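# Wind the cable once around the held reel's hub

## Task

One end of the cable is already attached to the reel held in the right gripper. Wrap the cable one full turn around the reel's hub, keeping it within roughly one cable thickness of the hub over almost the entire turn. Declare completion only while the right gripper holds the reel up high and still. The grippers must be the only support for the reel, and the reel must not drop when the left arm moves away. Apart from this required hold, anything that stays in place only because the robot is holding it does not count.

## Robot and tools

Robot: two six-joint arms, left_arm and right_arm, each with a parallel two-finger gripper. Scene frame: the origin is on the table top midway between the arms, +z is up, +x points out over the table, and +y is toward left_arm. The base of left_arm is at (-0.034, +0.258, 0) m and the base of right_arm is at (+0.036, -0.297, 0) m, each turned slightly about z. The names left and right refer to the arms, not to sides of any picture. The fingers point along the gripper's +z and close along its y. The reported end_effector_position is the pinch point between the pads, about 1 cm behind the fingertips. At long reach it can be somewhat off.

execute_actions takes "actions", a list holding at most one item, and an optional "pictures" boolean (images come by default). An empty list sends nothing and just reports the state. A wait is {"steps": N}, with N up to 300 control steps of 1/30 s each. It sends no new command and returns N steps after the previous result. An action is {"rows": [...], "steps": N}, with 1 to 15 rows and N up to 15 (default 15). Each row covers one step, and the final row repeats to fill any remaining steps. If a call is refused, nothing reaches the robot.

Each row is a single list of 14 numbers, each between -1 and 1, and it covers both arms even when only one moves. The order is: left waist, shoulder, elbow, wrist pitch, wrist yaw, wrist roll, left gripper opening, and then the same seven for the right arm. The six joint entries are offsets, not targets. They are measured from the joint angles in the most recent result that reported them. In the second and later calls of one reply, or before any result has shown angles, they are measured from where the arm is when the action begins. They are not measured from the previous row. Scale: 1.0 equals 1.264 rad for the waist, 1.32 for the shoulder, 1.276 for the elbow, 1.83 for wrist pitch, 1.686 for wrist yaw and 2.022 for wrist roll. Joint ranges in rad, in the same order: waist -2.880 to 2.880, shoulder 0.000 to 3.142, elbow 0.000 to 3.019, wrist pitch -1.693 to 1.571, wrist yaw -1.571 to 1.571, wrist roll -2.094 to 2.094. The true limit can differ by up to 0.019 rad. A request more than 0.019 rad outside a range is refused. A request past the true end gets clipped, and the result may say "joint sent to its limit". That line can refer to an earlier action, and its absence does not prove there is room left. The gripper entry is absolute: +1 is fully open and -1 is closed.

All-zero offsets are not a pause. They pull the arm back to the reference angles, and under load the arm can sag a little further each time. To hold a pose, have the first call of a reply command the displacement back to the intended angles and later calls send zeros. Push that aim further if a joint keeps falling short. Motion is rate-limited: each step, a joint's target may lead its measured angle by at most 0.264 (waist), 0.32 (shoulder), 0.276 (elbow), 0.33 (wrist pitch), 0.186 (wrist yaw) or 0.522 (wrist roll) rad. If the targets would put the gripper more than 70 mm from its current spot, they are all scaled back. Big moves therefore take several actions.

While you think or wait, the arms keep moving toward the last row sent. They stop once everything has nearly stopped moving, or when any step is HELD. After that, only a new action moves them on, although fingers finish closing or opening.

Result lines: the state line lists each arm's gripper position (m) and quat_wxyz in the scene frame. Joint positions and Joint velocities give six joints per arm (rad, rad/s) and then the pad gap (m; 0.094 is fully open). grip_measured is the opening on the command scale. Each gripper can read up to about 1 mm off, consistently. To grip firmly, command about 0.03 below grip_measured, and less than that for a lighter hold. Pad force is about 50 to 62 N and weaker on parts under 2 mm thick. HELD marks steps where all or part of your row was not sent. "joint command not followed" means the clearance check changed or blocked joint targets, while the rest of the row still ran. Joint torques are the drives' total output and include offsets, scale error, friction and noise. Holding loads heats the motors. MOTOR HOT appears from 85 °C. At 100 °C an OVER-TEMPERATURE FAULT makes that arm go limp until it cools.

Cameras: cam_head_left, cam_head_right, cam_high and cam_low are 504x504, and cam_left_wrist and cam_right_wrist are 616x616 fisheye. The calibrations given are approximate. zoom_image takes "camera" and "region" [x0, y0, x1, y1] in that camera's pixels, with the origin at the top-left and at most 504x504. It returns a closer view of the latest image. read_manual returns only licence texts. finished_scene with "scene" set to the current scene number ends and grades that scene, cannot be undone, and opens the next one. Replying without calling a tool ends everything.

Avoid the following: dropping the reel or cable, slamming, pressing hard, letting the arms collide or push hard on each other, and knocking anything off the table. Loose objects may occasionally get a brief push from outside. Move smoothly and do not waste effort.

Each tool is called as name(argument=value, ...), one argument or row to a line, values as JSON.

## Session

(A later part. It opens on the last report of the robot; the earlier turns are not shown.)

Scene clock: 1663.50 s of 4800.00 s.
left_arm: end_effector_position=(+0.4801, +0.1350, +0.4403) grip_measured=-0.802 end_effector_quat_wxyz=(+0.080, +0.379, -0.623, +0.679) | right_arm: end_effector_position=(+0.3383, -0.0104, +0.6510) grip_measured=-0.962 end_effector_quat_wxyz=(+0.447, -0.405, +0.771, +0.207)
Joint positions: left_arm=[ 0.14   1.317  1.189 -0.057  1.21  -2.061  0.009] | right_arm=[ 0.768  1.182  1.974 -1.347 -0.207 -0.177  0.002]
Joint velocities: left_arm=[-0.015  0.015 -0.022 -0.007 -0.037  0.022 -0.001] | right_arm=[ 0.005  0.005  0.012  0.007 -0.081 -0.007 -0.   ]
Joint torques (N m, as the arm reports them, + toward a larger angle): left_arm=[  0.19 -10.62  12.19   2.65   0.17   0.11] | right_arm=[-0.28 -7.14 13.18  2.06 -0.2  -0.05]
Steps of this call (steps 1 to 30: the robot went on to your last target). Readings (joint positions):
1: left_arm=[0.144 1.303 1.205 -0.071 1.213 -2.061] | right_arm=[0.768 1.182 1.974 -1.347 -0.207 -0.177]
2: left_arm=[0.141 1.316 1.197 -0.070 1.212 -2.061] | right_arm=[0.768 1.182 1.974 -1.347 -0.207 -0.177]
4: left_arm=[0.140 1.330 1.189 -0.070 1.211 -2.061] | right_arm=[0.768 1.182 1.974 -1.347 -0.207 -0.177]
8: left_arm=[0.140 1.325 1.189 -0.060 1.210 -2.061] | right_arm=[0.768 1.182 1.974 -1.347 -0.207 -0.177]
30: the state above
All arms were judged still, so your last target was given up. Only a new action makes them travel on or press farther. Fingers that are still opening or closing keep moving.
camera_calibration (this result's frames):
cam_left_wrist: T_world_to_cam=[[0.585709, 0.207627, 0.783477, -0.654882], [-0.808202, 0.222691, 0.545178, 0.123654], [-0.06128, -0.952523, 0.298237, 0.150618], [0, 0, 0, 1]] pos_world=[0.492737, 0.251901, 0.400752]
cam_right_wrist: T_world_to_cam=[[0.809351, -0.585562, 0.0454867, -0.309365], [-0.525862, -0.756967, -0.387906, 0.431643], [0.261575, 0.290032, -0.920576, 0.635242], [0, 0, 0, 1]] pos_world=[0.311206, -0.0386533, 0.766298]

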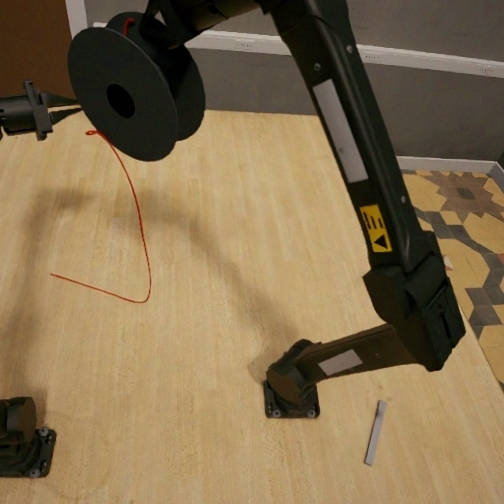

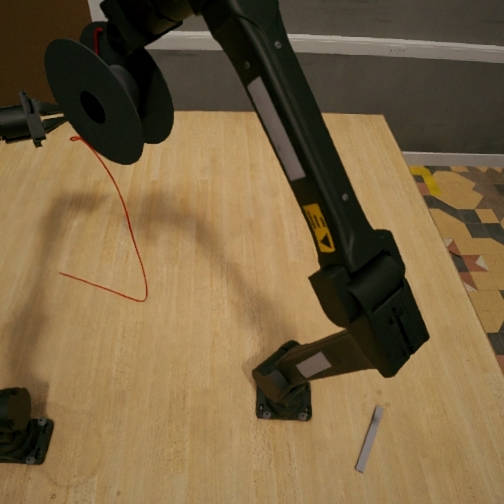

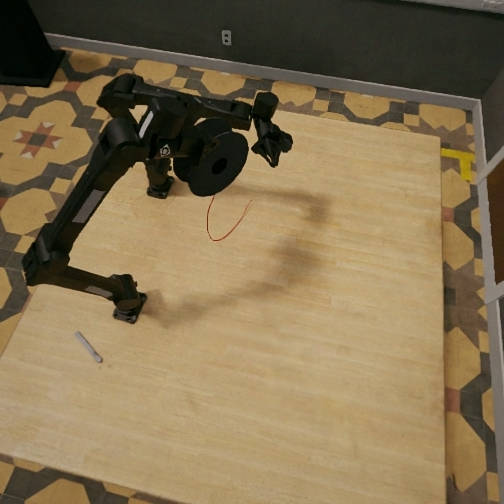

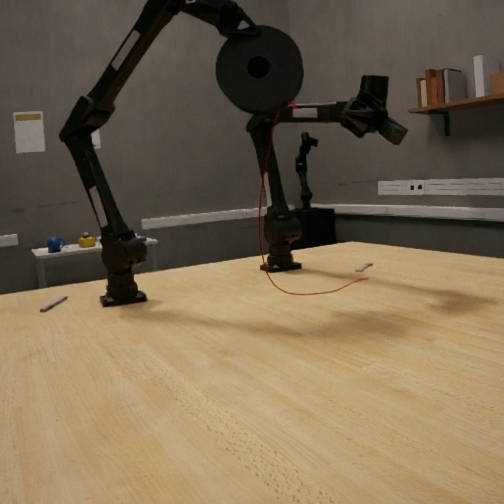

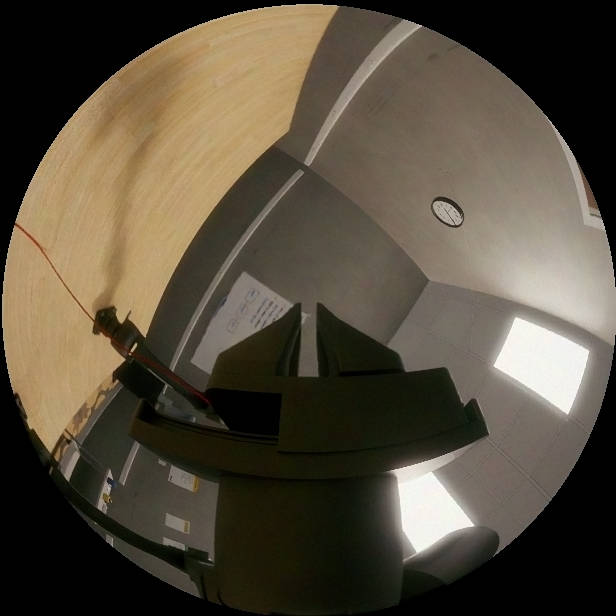

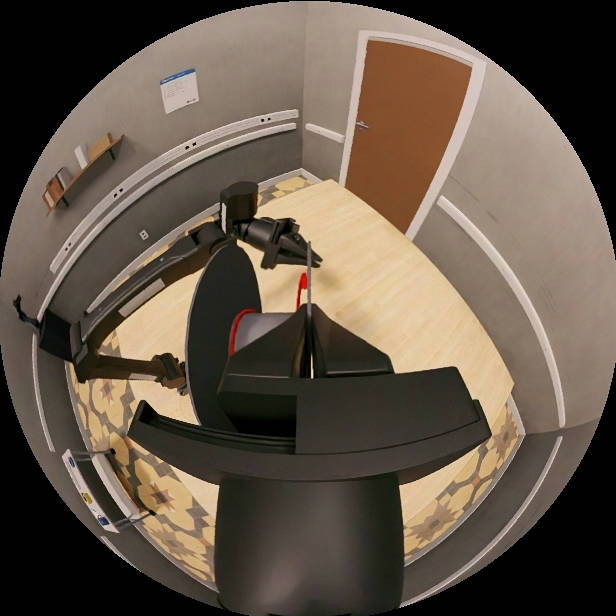

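execute_actions(
  actions=[
    {"rows":[
[0,-0.009,0.011,0.013,0,0.05,-0.8,0,-0.0042,0.0337,0.0071,0,0,-1],
[0,-0.009,0.011,0.013,0,0.10,-0.8,0,-0.0042,0.0337,0.0071,0,0,-1],
[0,-0.009,0.011,0.013,0,0.15,-0.8,0,-0.0042,0.0337,0.0071,0,0,-1],
[0,-0.009,0.011,0.013,0,0.20,-0.8,0,-0.0042,0.0337,0.0071,0,0,-1],
[0,-0.009,0.011,0.013,0,0.25,-0.8,0,-0.0042,0.0337,0.0071,0,0,-1],
[0,-0.009,0.011,0.013,0,0.30,-0.8,0,-0.0042,0.0337,0.0071,0,0,-1],
[0,-0.009,0.011,0.013,0,0.35,-0.8,0,-0.0042,0.0337,0.0071,0,0,-1],
[0,-0.009,0.011,0.013,0,0.40,-0.8,0,-0.0042,0.0337,0.0071,0,0,-1],
[0,-0.009,0.011,0.013,0,0.455,-0.8,0,-0.0042,0.0337,0.0071,0,0,-1]
],"steps":15},
  ],
)

Scene clock: 1701.50 s of 4800.00 s.
left_arm: end_effector_position=(+0.4801, +0.1350, +0.4403) grip_measured=-0.802 end_effector_quat_wxyz=(+0.194, -0.103, +0.722, -0.656) | right_arm: end_effector_position=(+0.3383, -0.0104, +0.6510) grip_measured=-0.962 end_effector_quat_wxyz=(+0.447, -0.405, +0.771, +0.207)
Joint positions: left_arm=[ 0.14   1.317  1.189 -0.057  1.21  -1.25   0.009] | right_arm=[ 0.768  1.182  1.974 -1.347 -0.207 -0.177  0.002]
Joint velocities: left_arm=[-0.005 -0.005 -0.007 -0.027  0.037  0.696  0.   ] | right_arm=[-0.015 -0.024 -0.002  0.007 -0.007  0.007 -0.   ]
Joint torques (N m, as the arm reports them, + toward a larger angle): left_arm=[  0.16 -11.    12.16   2.67   0.2    0.28] | right_arm=[-0.32 -7.69 13.19  2.15 -0.27 -0.1 ]
Steps of this call (steps 1 to 180: nothing new was sent; then 31.50 s passed at rest; steps 181 to 195: all 15 steps of this action). Readings (joint positions):
181: left_arm=[0.140 1.317 1.189 -0.057 1.210 -2.047] | right_arm=[0.768 1.182 1.974 -1.347 -0.207 -0.177]
182: left_arm=[0.140 1.317 1.189 -0.057 1.210 -2.016] | right_arm=[0.768 1.182 1.974 -1.347 -0.207 -0.177]
184: left_arm=[0.140 1.317 1.189 -0.057 1.210 -1.915] | right_arm=[0.768 1.182 1.974 -1.347 -0.207 -0.177]
188: left_arm=[0.140 1.317 1.189 -0.057 1.210 -1.616] | right_arm=[0.768 1.182 1.974 -1.347 -0.207 -0.177]
195: the state above
camera_calibration (this result's frames):
cam_left_wrist: T_world_to_cam=[[-0.100824, -0.121664, 0.987437, -0.370628], [-0.978999, 0.18889, -0.0766887, 0.484026], [-0.177187, -0.974432, -0.138154, 0.401366], [0, 0, 0, 1]] pos_world=[0.507609, 0.254584, 0.458541]
cam_right_wrist: T_world_to_cam=[[0.809351, -0.585562, 0.0454867, -0.309365], [-0.525862, -0.756967, -0.387906, 0.431643], [0.261575, 0.290032, -0.920576, 0.635242], [0, 0, 0, 1]] pos_world=[0.311206, -0.0386533, 0.766298]

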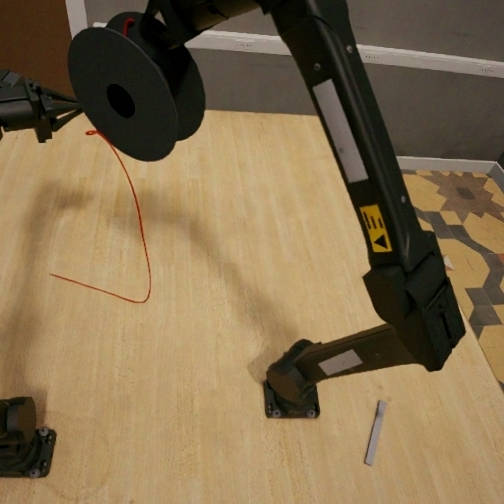

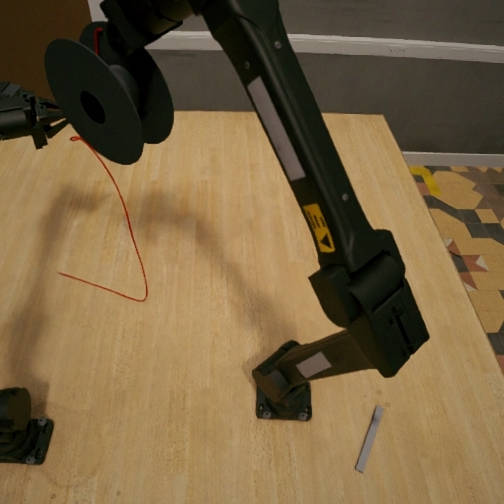

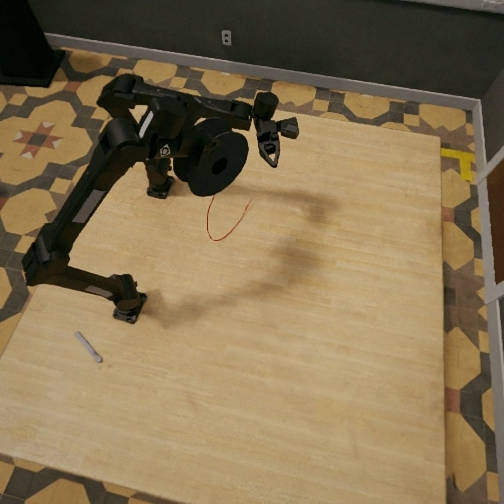

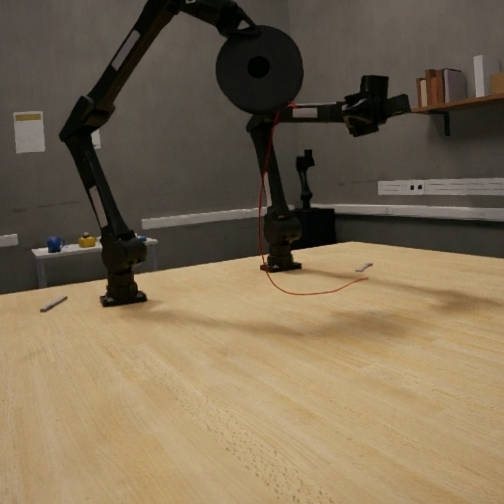

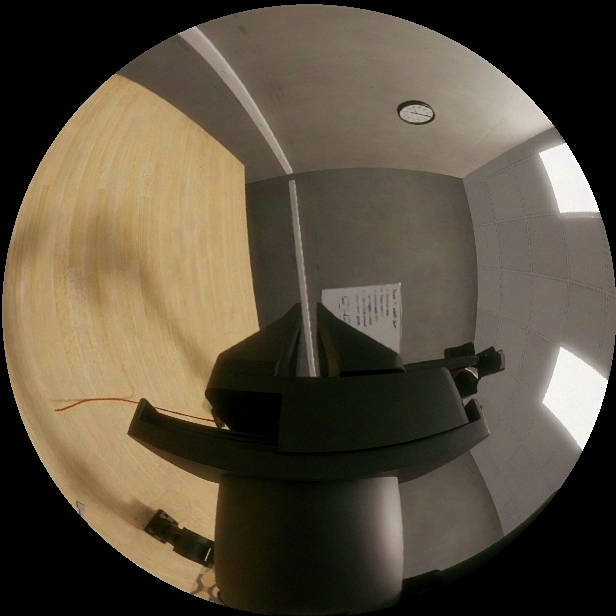

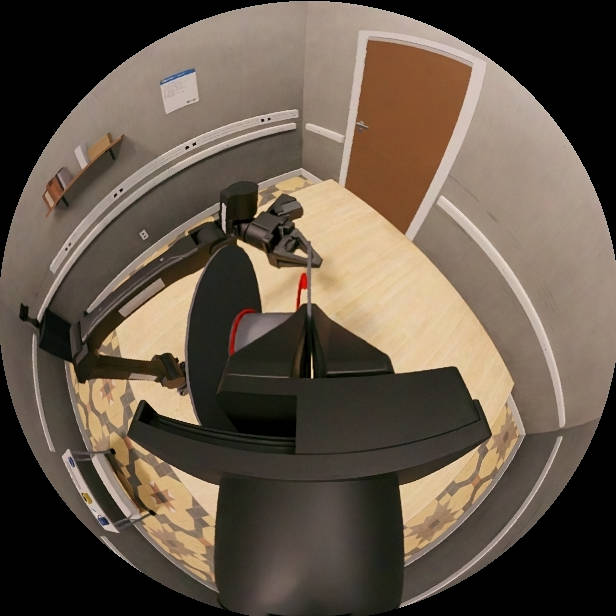

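execute_actions(
  actions=[
    {"rows":[
[0,-0.009,0.011,0.013,0,0.10,-0.8,0,-0.0042,0.0337,0.0071,0,0,-1],
[0,-0.009,0.011,0.013,0,0.14,-0.8,0,-0.0042,0.0337,0.0071,0,0,-1],
[0,-0.009,0.011,0.013,0,0.18,-0.8,0,-0.0042,0.0337,0.0071,0,0,-1],
[0,-0.009,0.011,0.013,0,0.22,-0.8,0,-0.0042,0.0337,0.0071,0,0,-1],
[0,-0.009,0.011,0.013,0,0.247,-0.8,0,-0.0042,0.0337,0.0071,0,0,-1]
],"steps":15},
  ],
)

Scene clock: 1718.50 s of 4800.00 s.
left_arm: end_effector_position=(+0.4801, +0.1350, +0.4403) grip_measured=-0.802 end_effector_quat_wxyz=(+0.340, +0.066, +0.727, -0.593) | right_arm: end_effector_position=(+0.3383, -0.0104, +0.6510) grip_measured=-0.962 end_effector_quat_wxyz=(+0.447, -0.405, +0.771, +0.207)
Joint positions: left_arm=[ 0.14   1.317  1.189 -0.057  1.21  -0.786  0.009] | right_arm=[ 0.768  1.182  1.974 -1.347 -0.207 -0.177  0.002]
Joint velocities: left_arm=[-0.015 -0.024 -0.012 -0.002 -0.007  0.183 -0.001] | right_arm=[-0.015 -0.005 -0.007  0.007 -0.11  -0.022 -0.   ]
Joint torques (N m, as the arm reports them, + toward a larger angle): left_arm=[  0.24 -10.76  12.13   2.66   0.2    0.31] | right_arm=[-0.61 -7.3  13.57  2.15 -0.23 -0.03]
Steps of this call (steps 1 to 30: the robot went on to your last target; steps 31 to 210: nothing new was sent; then 9.50 s passed at rest; steps 211 to 225: all 15 steps of this action). Readings (joint positions):
211: left_arm=[0.140 1.317 1.189 -0.057 1.210 -1.139] | right_arm=[0.768 1.182 1.974 -1.347 -0.207 -0.177]
212: left_arm=[0.140 1.317 1.189 -0.057 1.210 -1.111] | right_arm=[0.768 1.182 1.974 -1.347 -0.207 -0.177]
214: left_arm=[0.140 1.317 1.189 -0.057 1.210 -1.025] | right_arm=[0.768 1.182 1.974 -1.347 -0.207 -0.177]
218: left_arm=[0.140 1.317 1.189 -0.057 1.210 -0.871] | right_arm=[0.768 1.182 1.974 -1.347 -0.207 -0.177]
225: the state above
camera_calibration (this result's frames):
cam_left_wrist: T_world_to_cam=[[-0.494858, -0.290239, 0.819071, -0.0845623], [-0.863824, 0.266773, -0.427364, 0.572619], [-0.0944682, -0.919017, -0.382731, 0.46186], [0, 0, 0, 1]] pos_world=[0.496427, 0.247154, 0.490747]
cam_right_wrist: T_world_to_cam=[[0.809351, -0.585562, 0.0454867, -0.309365], [-0.525862, -0.756967, -0.387906, 0.431643], [0.261575, 0.290032, -0.920576, 0.635242], [0, 0, 0, 1]] pos_world=[0.311206, -0.0386533, 0.766298]

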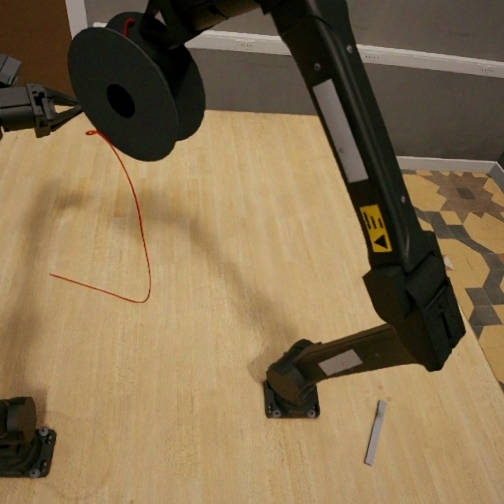

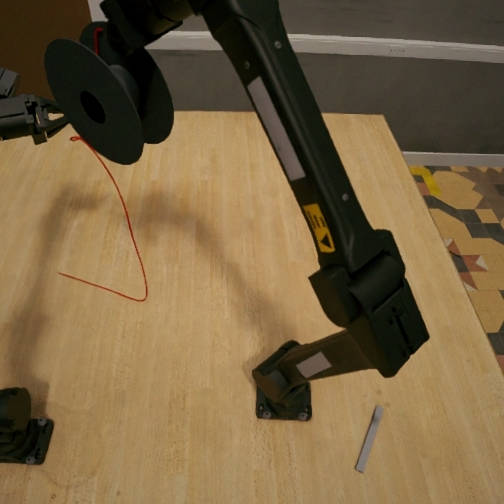

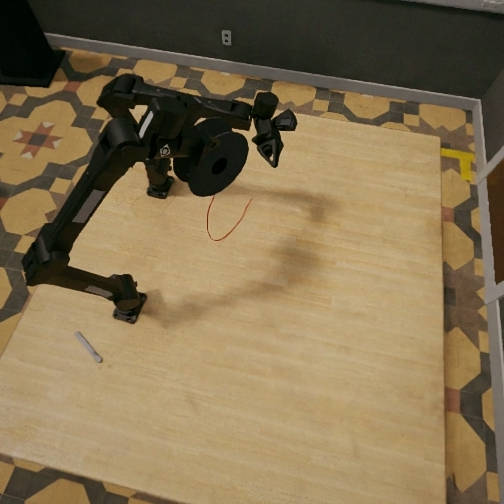

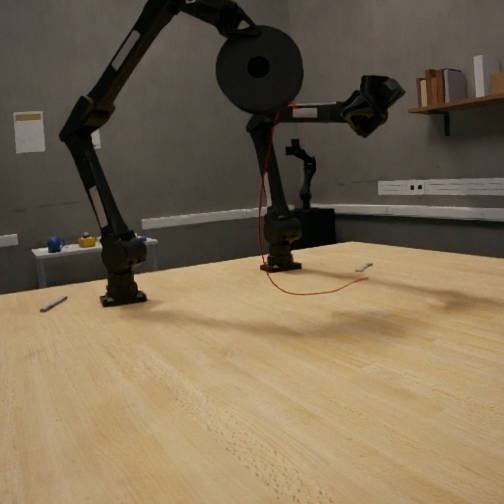

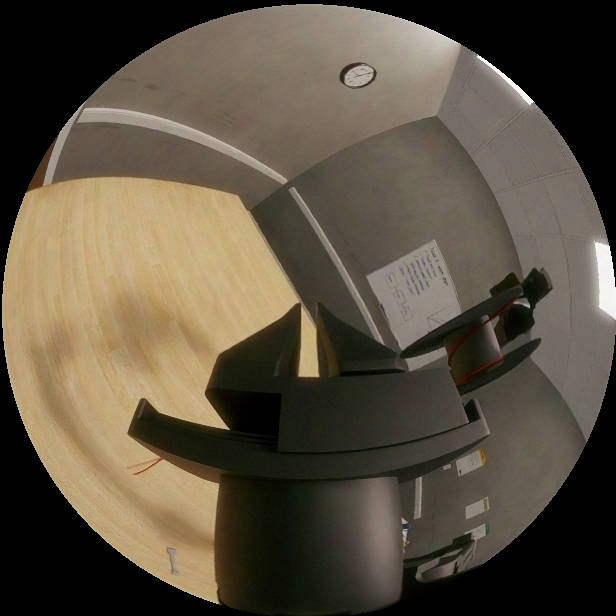

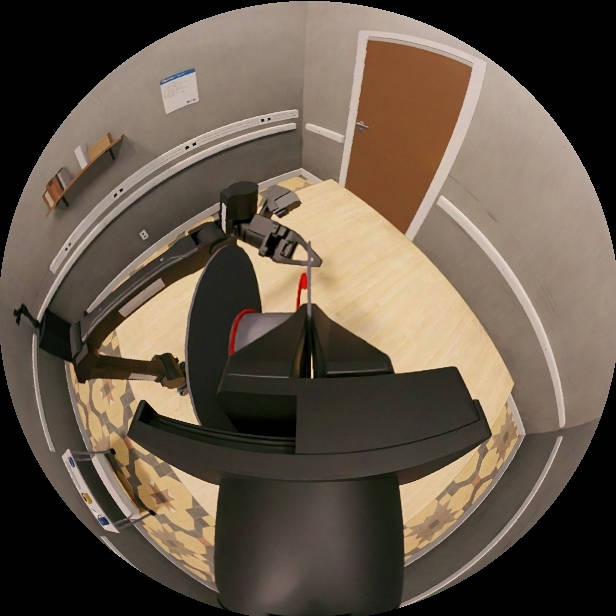

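Now the gap is visible edge-on. Zoom.

zoom_image(
  camera="cam_left_wrist",
  region=[390, 250, 570, 410],
)

Region (390, 250, 570, 410) of cam_left_wrist's 616x616 image, scaled by 2.800, with more detail than that image has.

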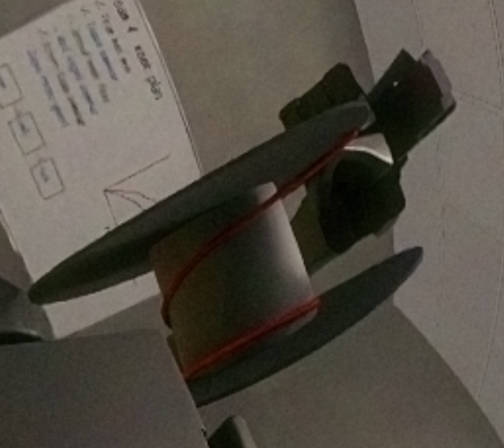

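execute_actions(
  actions=[
    {"rows":[
[0,-0.009,0.011,0.013,0,0.05,-0.8,0,-0.0042,0.0337,0.0071,0,0,-1],
[0,-0.009,0.011,0.013,0,0.09,-0.8,0,-0.0042,0.0337,0.0071,0,0,-1],
[0,-0.009,0.011,0.013,0,0.13,-0.8,0,-0.0042,0.0337,0.0071,0,0,-1],
[0,-0.009,0.011,0.013,0,0.17,-0.8,0,-0.0042,0.0337,0.0071,0,0,-1]
],"steps":15},
  ],
)

zoom_image(
  camera="cam_left_wrist",
  region=[400, 220, 600, 420],
)

Scene clock: 1732.83 s of 4800.00 s.
left_arm: end_effector_position=(+0.4801, +0.1350, +0.4403) grip_measured=-0.802 end_effector_quat_wxyz=(+0.429, +0.179, +0.707, -0.533) | right_arm: end_effector_position=(+0.3383, -0.0104, +0.6510) grip_measured=-0.962 end_effector_quat_wxyz=(+0.447, -0.405, +0.771, +0.207)
Joint positions: left_arm=[ 0.14   1.317  1.189 -0.057  1.21  -0.471  0.009] | right_arm=[ 0.768  1.182  1.974 -1.347 -0.207 -0.177  0.002]
Joint velocities: left_arm=[ 0.005 -0.005 -0.012  0.002  0.051  0.11  -0.001] | right_arm=[-0.005  0.005  0.012 -0.002 -0.007  0.051 -0.   ]
Joint torques (N m, as the arm reports them, + toward a larger angle): left_arm=[  0.19 -10.72  12.08   2.65   0.2    0.34] | right_arm=[ 0.49 -7.07 13.39  1.96 -0.23 -0.05]
Steps of this call (steps 1 to 30: the robot went on to your last target; steps 31 to 210: nothing new was sent; then 6.83 s passed at rest; steps 211 to 225: all 15 steps of this action). Readings (joint positions):
211: left_arm=[0.140 1.317 1.189 -0.057 1.210 -0.753] | right_arm=[0.768 1.182 1.974 -1.347 -0.207 -0.177]
212: left_arm=[0.140 1.317 1.189 -0.057 1.210 -0.730] | right_arm=[0.768 1.182 1.974 -1.347 -0.207 -0.177]
214: left_arm=[0.140 1.317 1.189 -0.057 1.210 -0.650] | right_arm=[0.768 1.182 1.974 -1.347 -0.207 -0.177]
218: left_arm=[0.140 1.317 1.189 -0.057 1.210 -0.534] | right_arm=[0.768 1.182 1.974 -1.347 -0.207 -0.177]
225: the state above
camera_calibration (this result's frames):
cam_left_wrist: T_world_to_cam=[[-0.706071, -0.371586, 0.602816, 0.12304], [-0.707966, 0.351468, -0.61258, 0.567909], [0.0157556, -0.859299, -0.511231, 0.457458], [0, 0, 0, 1]] pos_world=[0.481728, 0.239212, 0.507586]
cam_right_wrist: T_world_to_cam=[[0.809351, -0.585562, 0.0454867, -0.309365], [-0.525862, -0.756967, -0.387906, 0.431643], [0.261575, 0.290032, -0.920576, 0.635242], [0, 0, 0, 1]] pos_world=[0.311206, -0.0386533, 0.766298]

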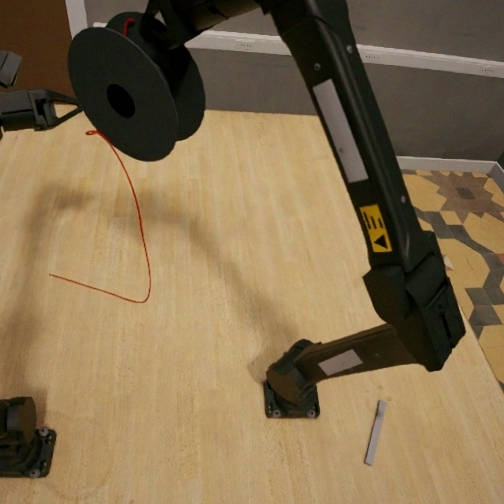

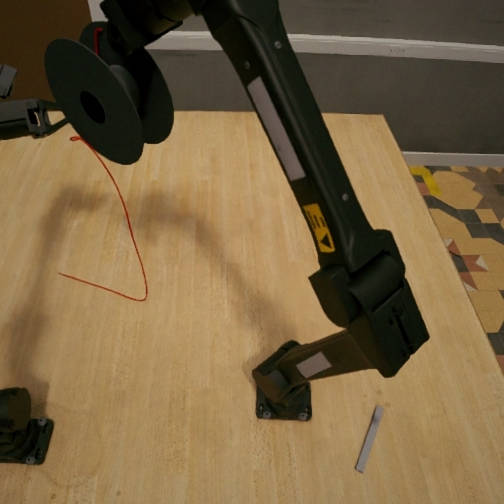

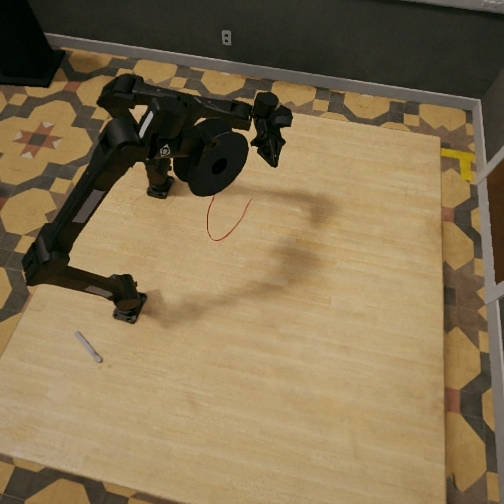

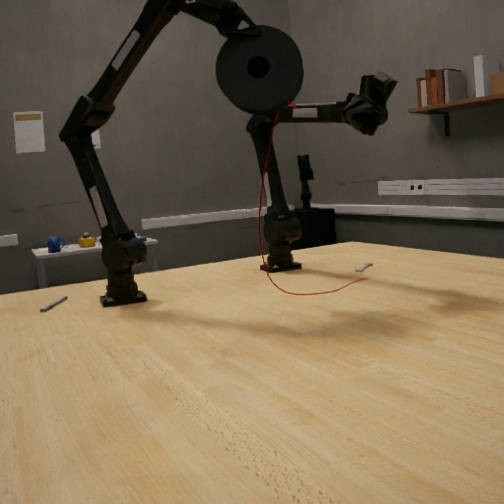

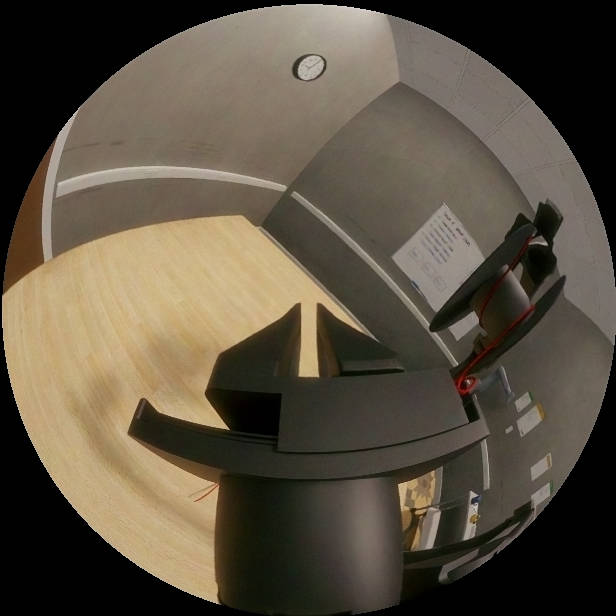

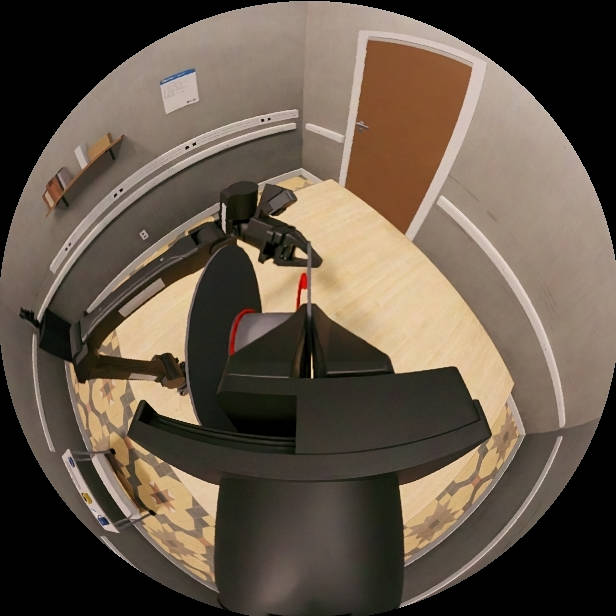

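Region (400, 220, 600, 420) of cam_left_wrist's 616x616 image, scaled by 2.520, with more detail than that image has.

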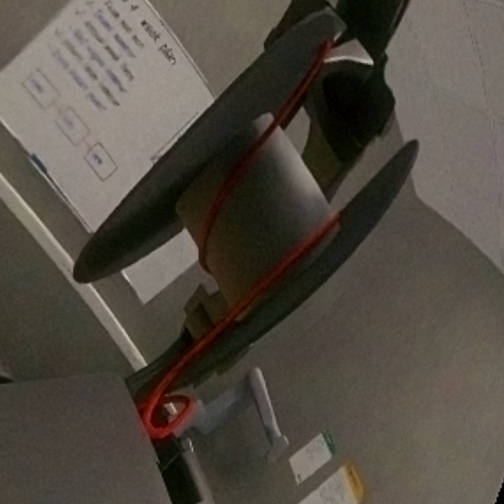

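zoom_image(
  camera="cam_left_wrist",
  region=[450, 270, 550, 400],
)

Region (450, 270, 550, 400) of cam_left_wrist's 616x616 image, scaled by 3.877, with more detail than that image has; it fills the left 388 columns of this view, and the rest is white.

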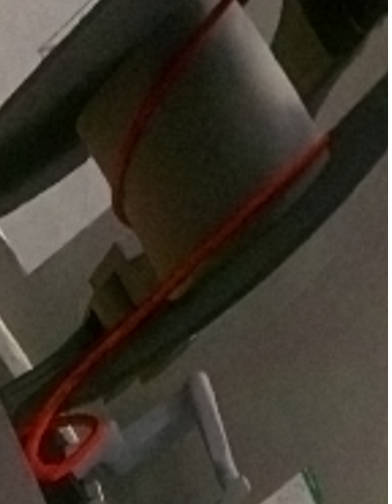

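execute_actions(
  actions=[
    {"rows":[
[0.015,-0.014,0.012,0.013,-0.025,0.014,-0.8,0,-0.0042,0.0337,0.0071,0,0,-1],
[0.030,-0.020,0.013,0.013,-0.050,0.014,-0.8,0,-0.0042,0.0337,0.0071,0,0,-1],
[0.047,-0.026,0.014,0.013,-0.078,0.014,-0.8,0,-0.0042,0.0337,0.0071,0,0,-1],
[0.065,-0.032,0.015,0.013,-0.106,0.014,-0.8,0,-0.0042,0.0337,0.0071,0,0,-1],
[0.083,-0.038,0.016,0.013,-0.135,0.014,-0.8,0,-0.0042,0.0337,0.0071,0,0,-1],
[0.101,-0.045,0.017,0.013,-0.164,0.014,-0.8,0,-0.0042,0.0337,0.0071,0,0,-1],
[0.119,-0.051,0.018,0.013,-0.193,0.014,-0.8,0,-0.0042,0.0337,0.0071,0,0,-1],
[0.137,-0.058,0.019,0.013,-0.222,0.014,-0.8,0,-0.0042,0.0337,0.0071,0,0,-1],
[0.155,-0.064,0.020,0.013,-0.251,0.014,-0.8,0,-0.0042,0.0337,0.0071,0,0,-1],
[0.173,-0.071,0.021,0.013,-0.280,0.014,-0.8,0,-0.0042,0.0337,0.0071,0,0,-1],
[0.190,-0.077,0.022,0.013,-0.308,0.014,-0.8,0,-0.0042,0.0337,0.0071,0,0,-1],
[0.205,-0.083,0.023,0.013,-0.335,0.014,-0.8,0,-0.0042,0.0337,0.0071,0,0,-1],
[0.215,-0.087,0.024,0.013,-0.352,0.014,-0.8,0,-0.0042,0.0337,0.0071,0,0,-1],
[0.2215,-0.089,0.024,0.013,-0.362,0.014,-0.8,0,-0.0042,0.0337,0.0071,0,0,-1]
],"steps":15},
  ],
  pictures=false,
)

execute_actions(
  actions=[
    {"steps":30},
  ],
)

Scene clock: 1806.23 s of 4800.00 s.
left_arm: end_effector_position=(+0.5175, +0.3570, +0.4782) grip_measured=-0.802 end_effector_quat_wxyz=(+0.632, -0.091, +0.727, -0.252) | right_arm: end_effector_position=(+0.3383, -0.0104, +0.6510) grip_measured=-0.962 end_effector_quat_wxyz=(+0.447, -0.405, +0.771, +0.207)
Joint positions: left_arm=[ 0.419  1.221  1.189 -0.057  0.607 -0.454  0.009] | right_arm=[ 0.768  1.182  1.974 -1.347 -0.207 -0.177  0.002]
Joint velocities: left_arm=[ 0.386 -0.249  0.002 -0.002 -0.095 -0.037  0.   ] | right_arm=[ 0.005  0.005  0.002  0.002  0.007  0.037 -0.001]
Joint torques (N m, as the arm reports them, + toward a larger angle): left_arm=[-1.36 -8.95 13.8   3.06  0.21  0.27] | right_arm=[-0.55 -7.73 13.23  2.02 -0.24 -0.04]
Steps of this call (steps 1 to 30: the robot went on to your last target; steps 31 to 210: nothing new was sent; then 65.90 s passed at rest; steps 211 to 225: all 15 steps of this action). Readings (joint positions):
211: left_arm=[0.140 1.316 1.189 -0.057 1.191 -0.455] | right_arm=[0.768 1.182 1.974 -1.347 -0.207 -0.177]
212: left_arm=[0.142 1.316 1.189 -0.057 1.158 -0.455] | right_arm=[0.768 1.182 1.974 -1.347 -0.207 -0.177]
214: left_arm=[0.156 1.311 1.189 -0.057 1.073 -0.455] | right_arm=[0.768 1.182 1.974 -1.347 -0.207 -0.177]
218: left_arm=[0.242 1.288 1.189 -0.057 0.879 -0.454] | right_arm=[0.768 1.182 1.974 -1.347 -0.207 -0.177]
225: the state above

Scene clock: 1807.23 s of 4800.00 s.
left_arm: end_effector_position=(+0.5092, +0.3617, +0.4904) grip_measured=-0.802 end_effector_quat_wxyz=(+0.643, -0.092, +0.720, -0.244) | right_arm: end_effector_position=(+0.3383, -0.0104, +0.6510) grip_measured=-0.962 end_effector_quat_wxyz=(+0.447, -0.405, +0.771, +0.207)
Joint positions: left_arm=[ 0.431  1.198  1.189 -0.055  0.6   -0.454  0.009] | right_arm=[ 0.768  1.182  1.974 -1.347 -0.207 -0.177  0.002]
Joint velocities: left_arm=[-0.005 -0.015  0.002 -0.007  0.081 -0.007 -0.   ] | right_arm=[-0.005 -0.015 -0.007 -0.007  0.051  0.007  0.001]
Joint torques (N m, as the arm reports them, + toward a larger angle): left_arm=[-0.66 -8.81 13.95  2.96  0.07  0.28] | right_arm=[ 0.25 -7.76 13.1   2.1  -0.21 -0.04]
Steps of this call (steps 1 to 30: the robot went on to your last target). Readings (joint positions):
1: left_arm=[0.429 1.213 1.189 -0.057 0.602 -0.454] | right_arm=[0.768 1.182 1.974 -1.347 -0.207 -0.177]
2: left_arm=[0.432 1.206 1.189 -0.057 0.600 -0.454] | right_arm=[0.768 1.182 1.974 -1.347 -0.207 -0.177]
4: left_arm=[0.431 1.199 1.189 -0.056 0.600 -0.454] | right_arm=[0.768 1.182 1.974 -1.347 -0.207 -0.177]
8: left_arm=[0.431 1.198 1.189 -0.055 0.600 -0.454] | right_arm=[0.768 1.182 1.974 -1.347 -0.207 -0.177]
30: the state above
All arms were judged still, so your last target was given up. Only a new action makes them travel on or press farther. Fingers that are still opening or closing keep moving.
camera_calibration (this result's frames):
cam_left_wrist: T_world_to_cam=[[-0.17682, -0.862683, 0.473829, 0.16905], [-0.685174, -0.23772, -0.688495, 0.778215], [0.706591, -0.446395, -0.549054, 0.194881], [0, 0, 0, 1]] pos_world=[0.425403, 0.417827, 0.562696]
cam_right_wrist: T_world_to_cam=[[0.809351, -0.585562, 0.0454867, -0.309365], [-0.525862, -0.756967, -0.387906, 0.431643], [0.261575, 0.290032, -0.920576, 0.635242], [0, 0, 0, 1]] pos_world=[0.311206, -0.0386533, 0.766298]

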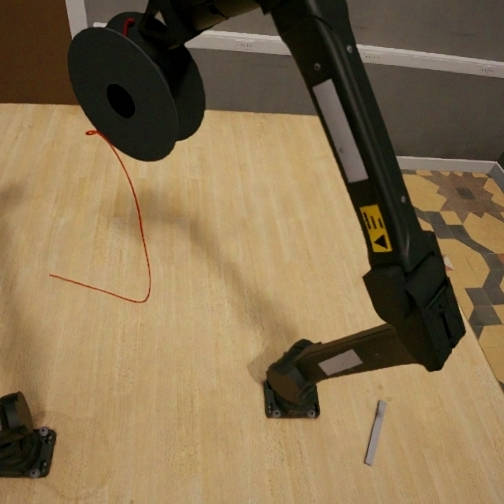

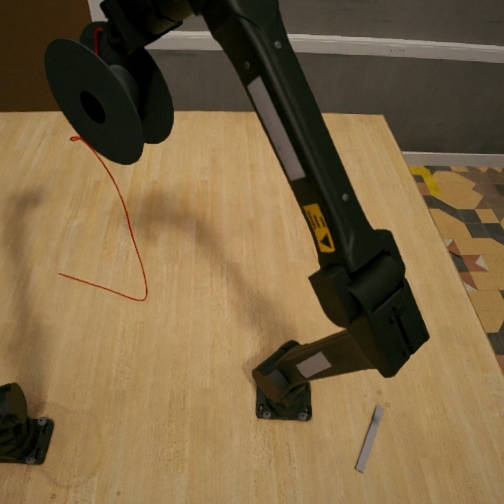

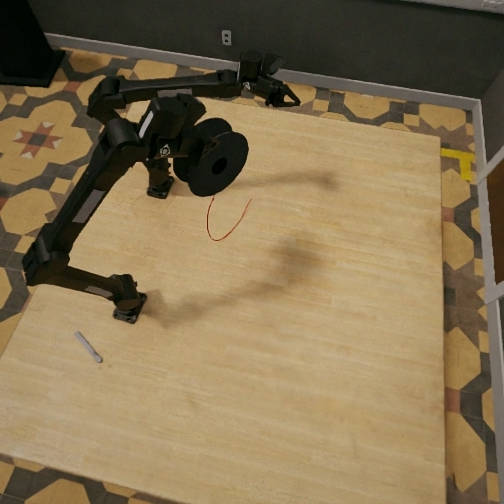

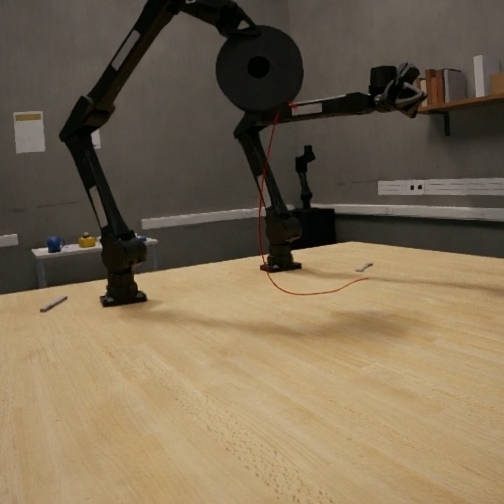

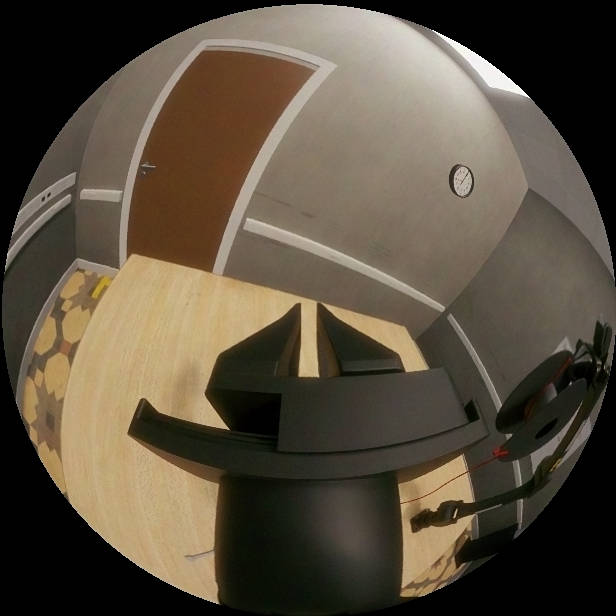

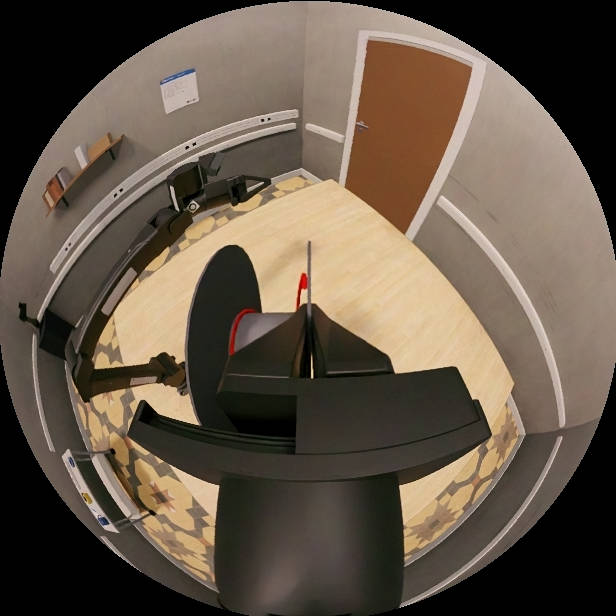

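finished_scene(
  scene=1,
)

The scene is finished: the task was done.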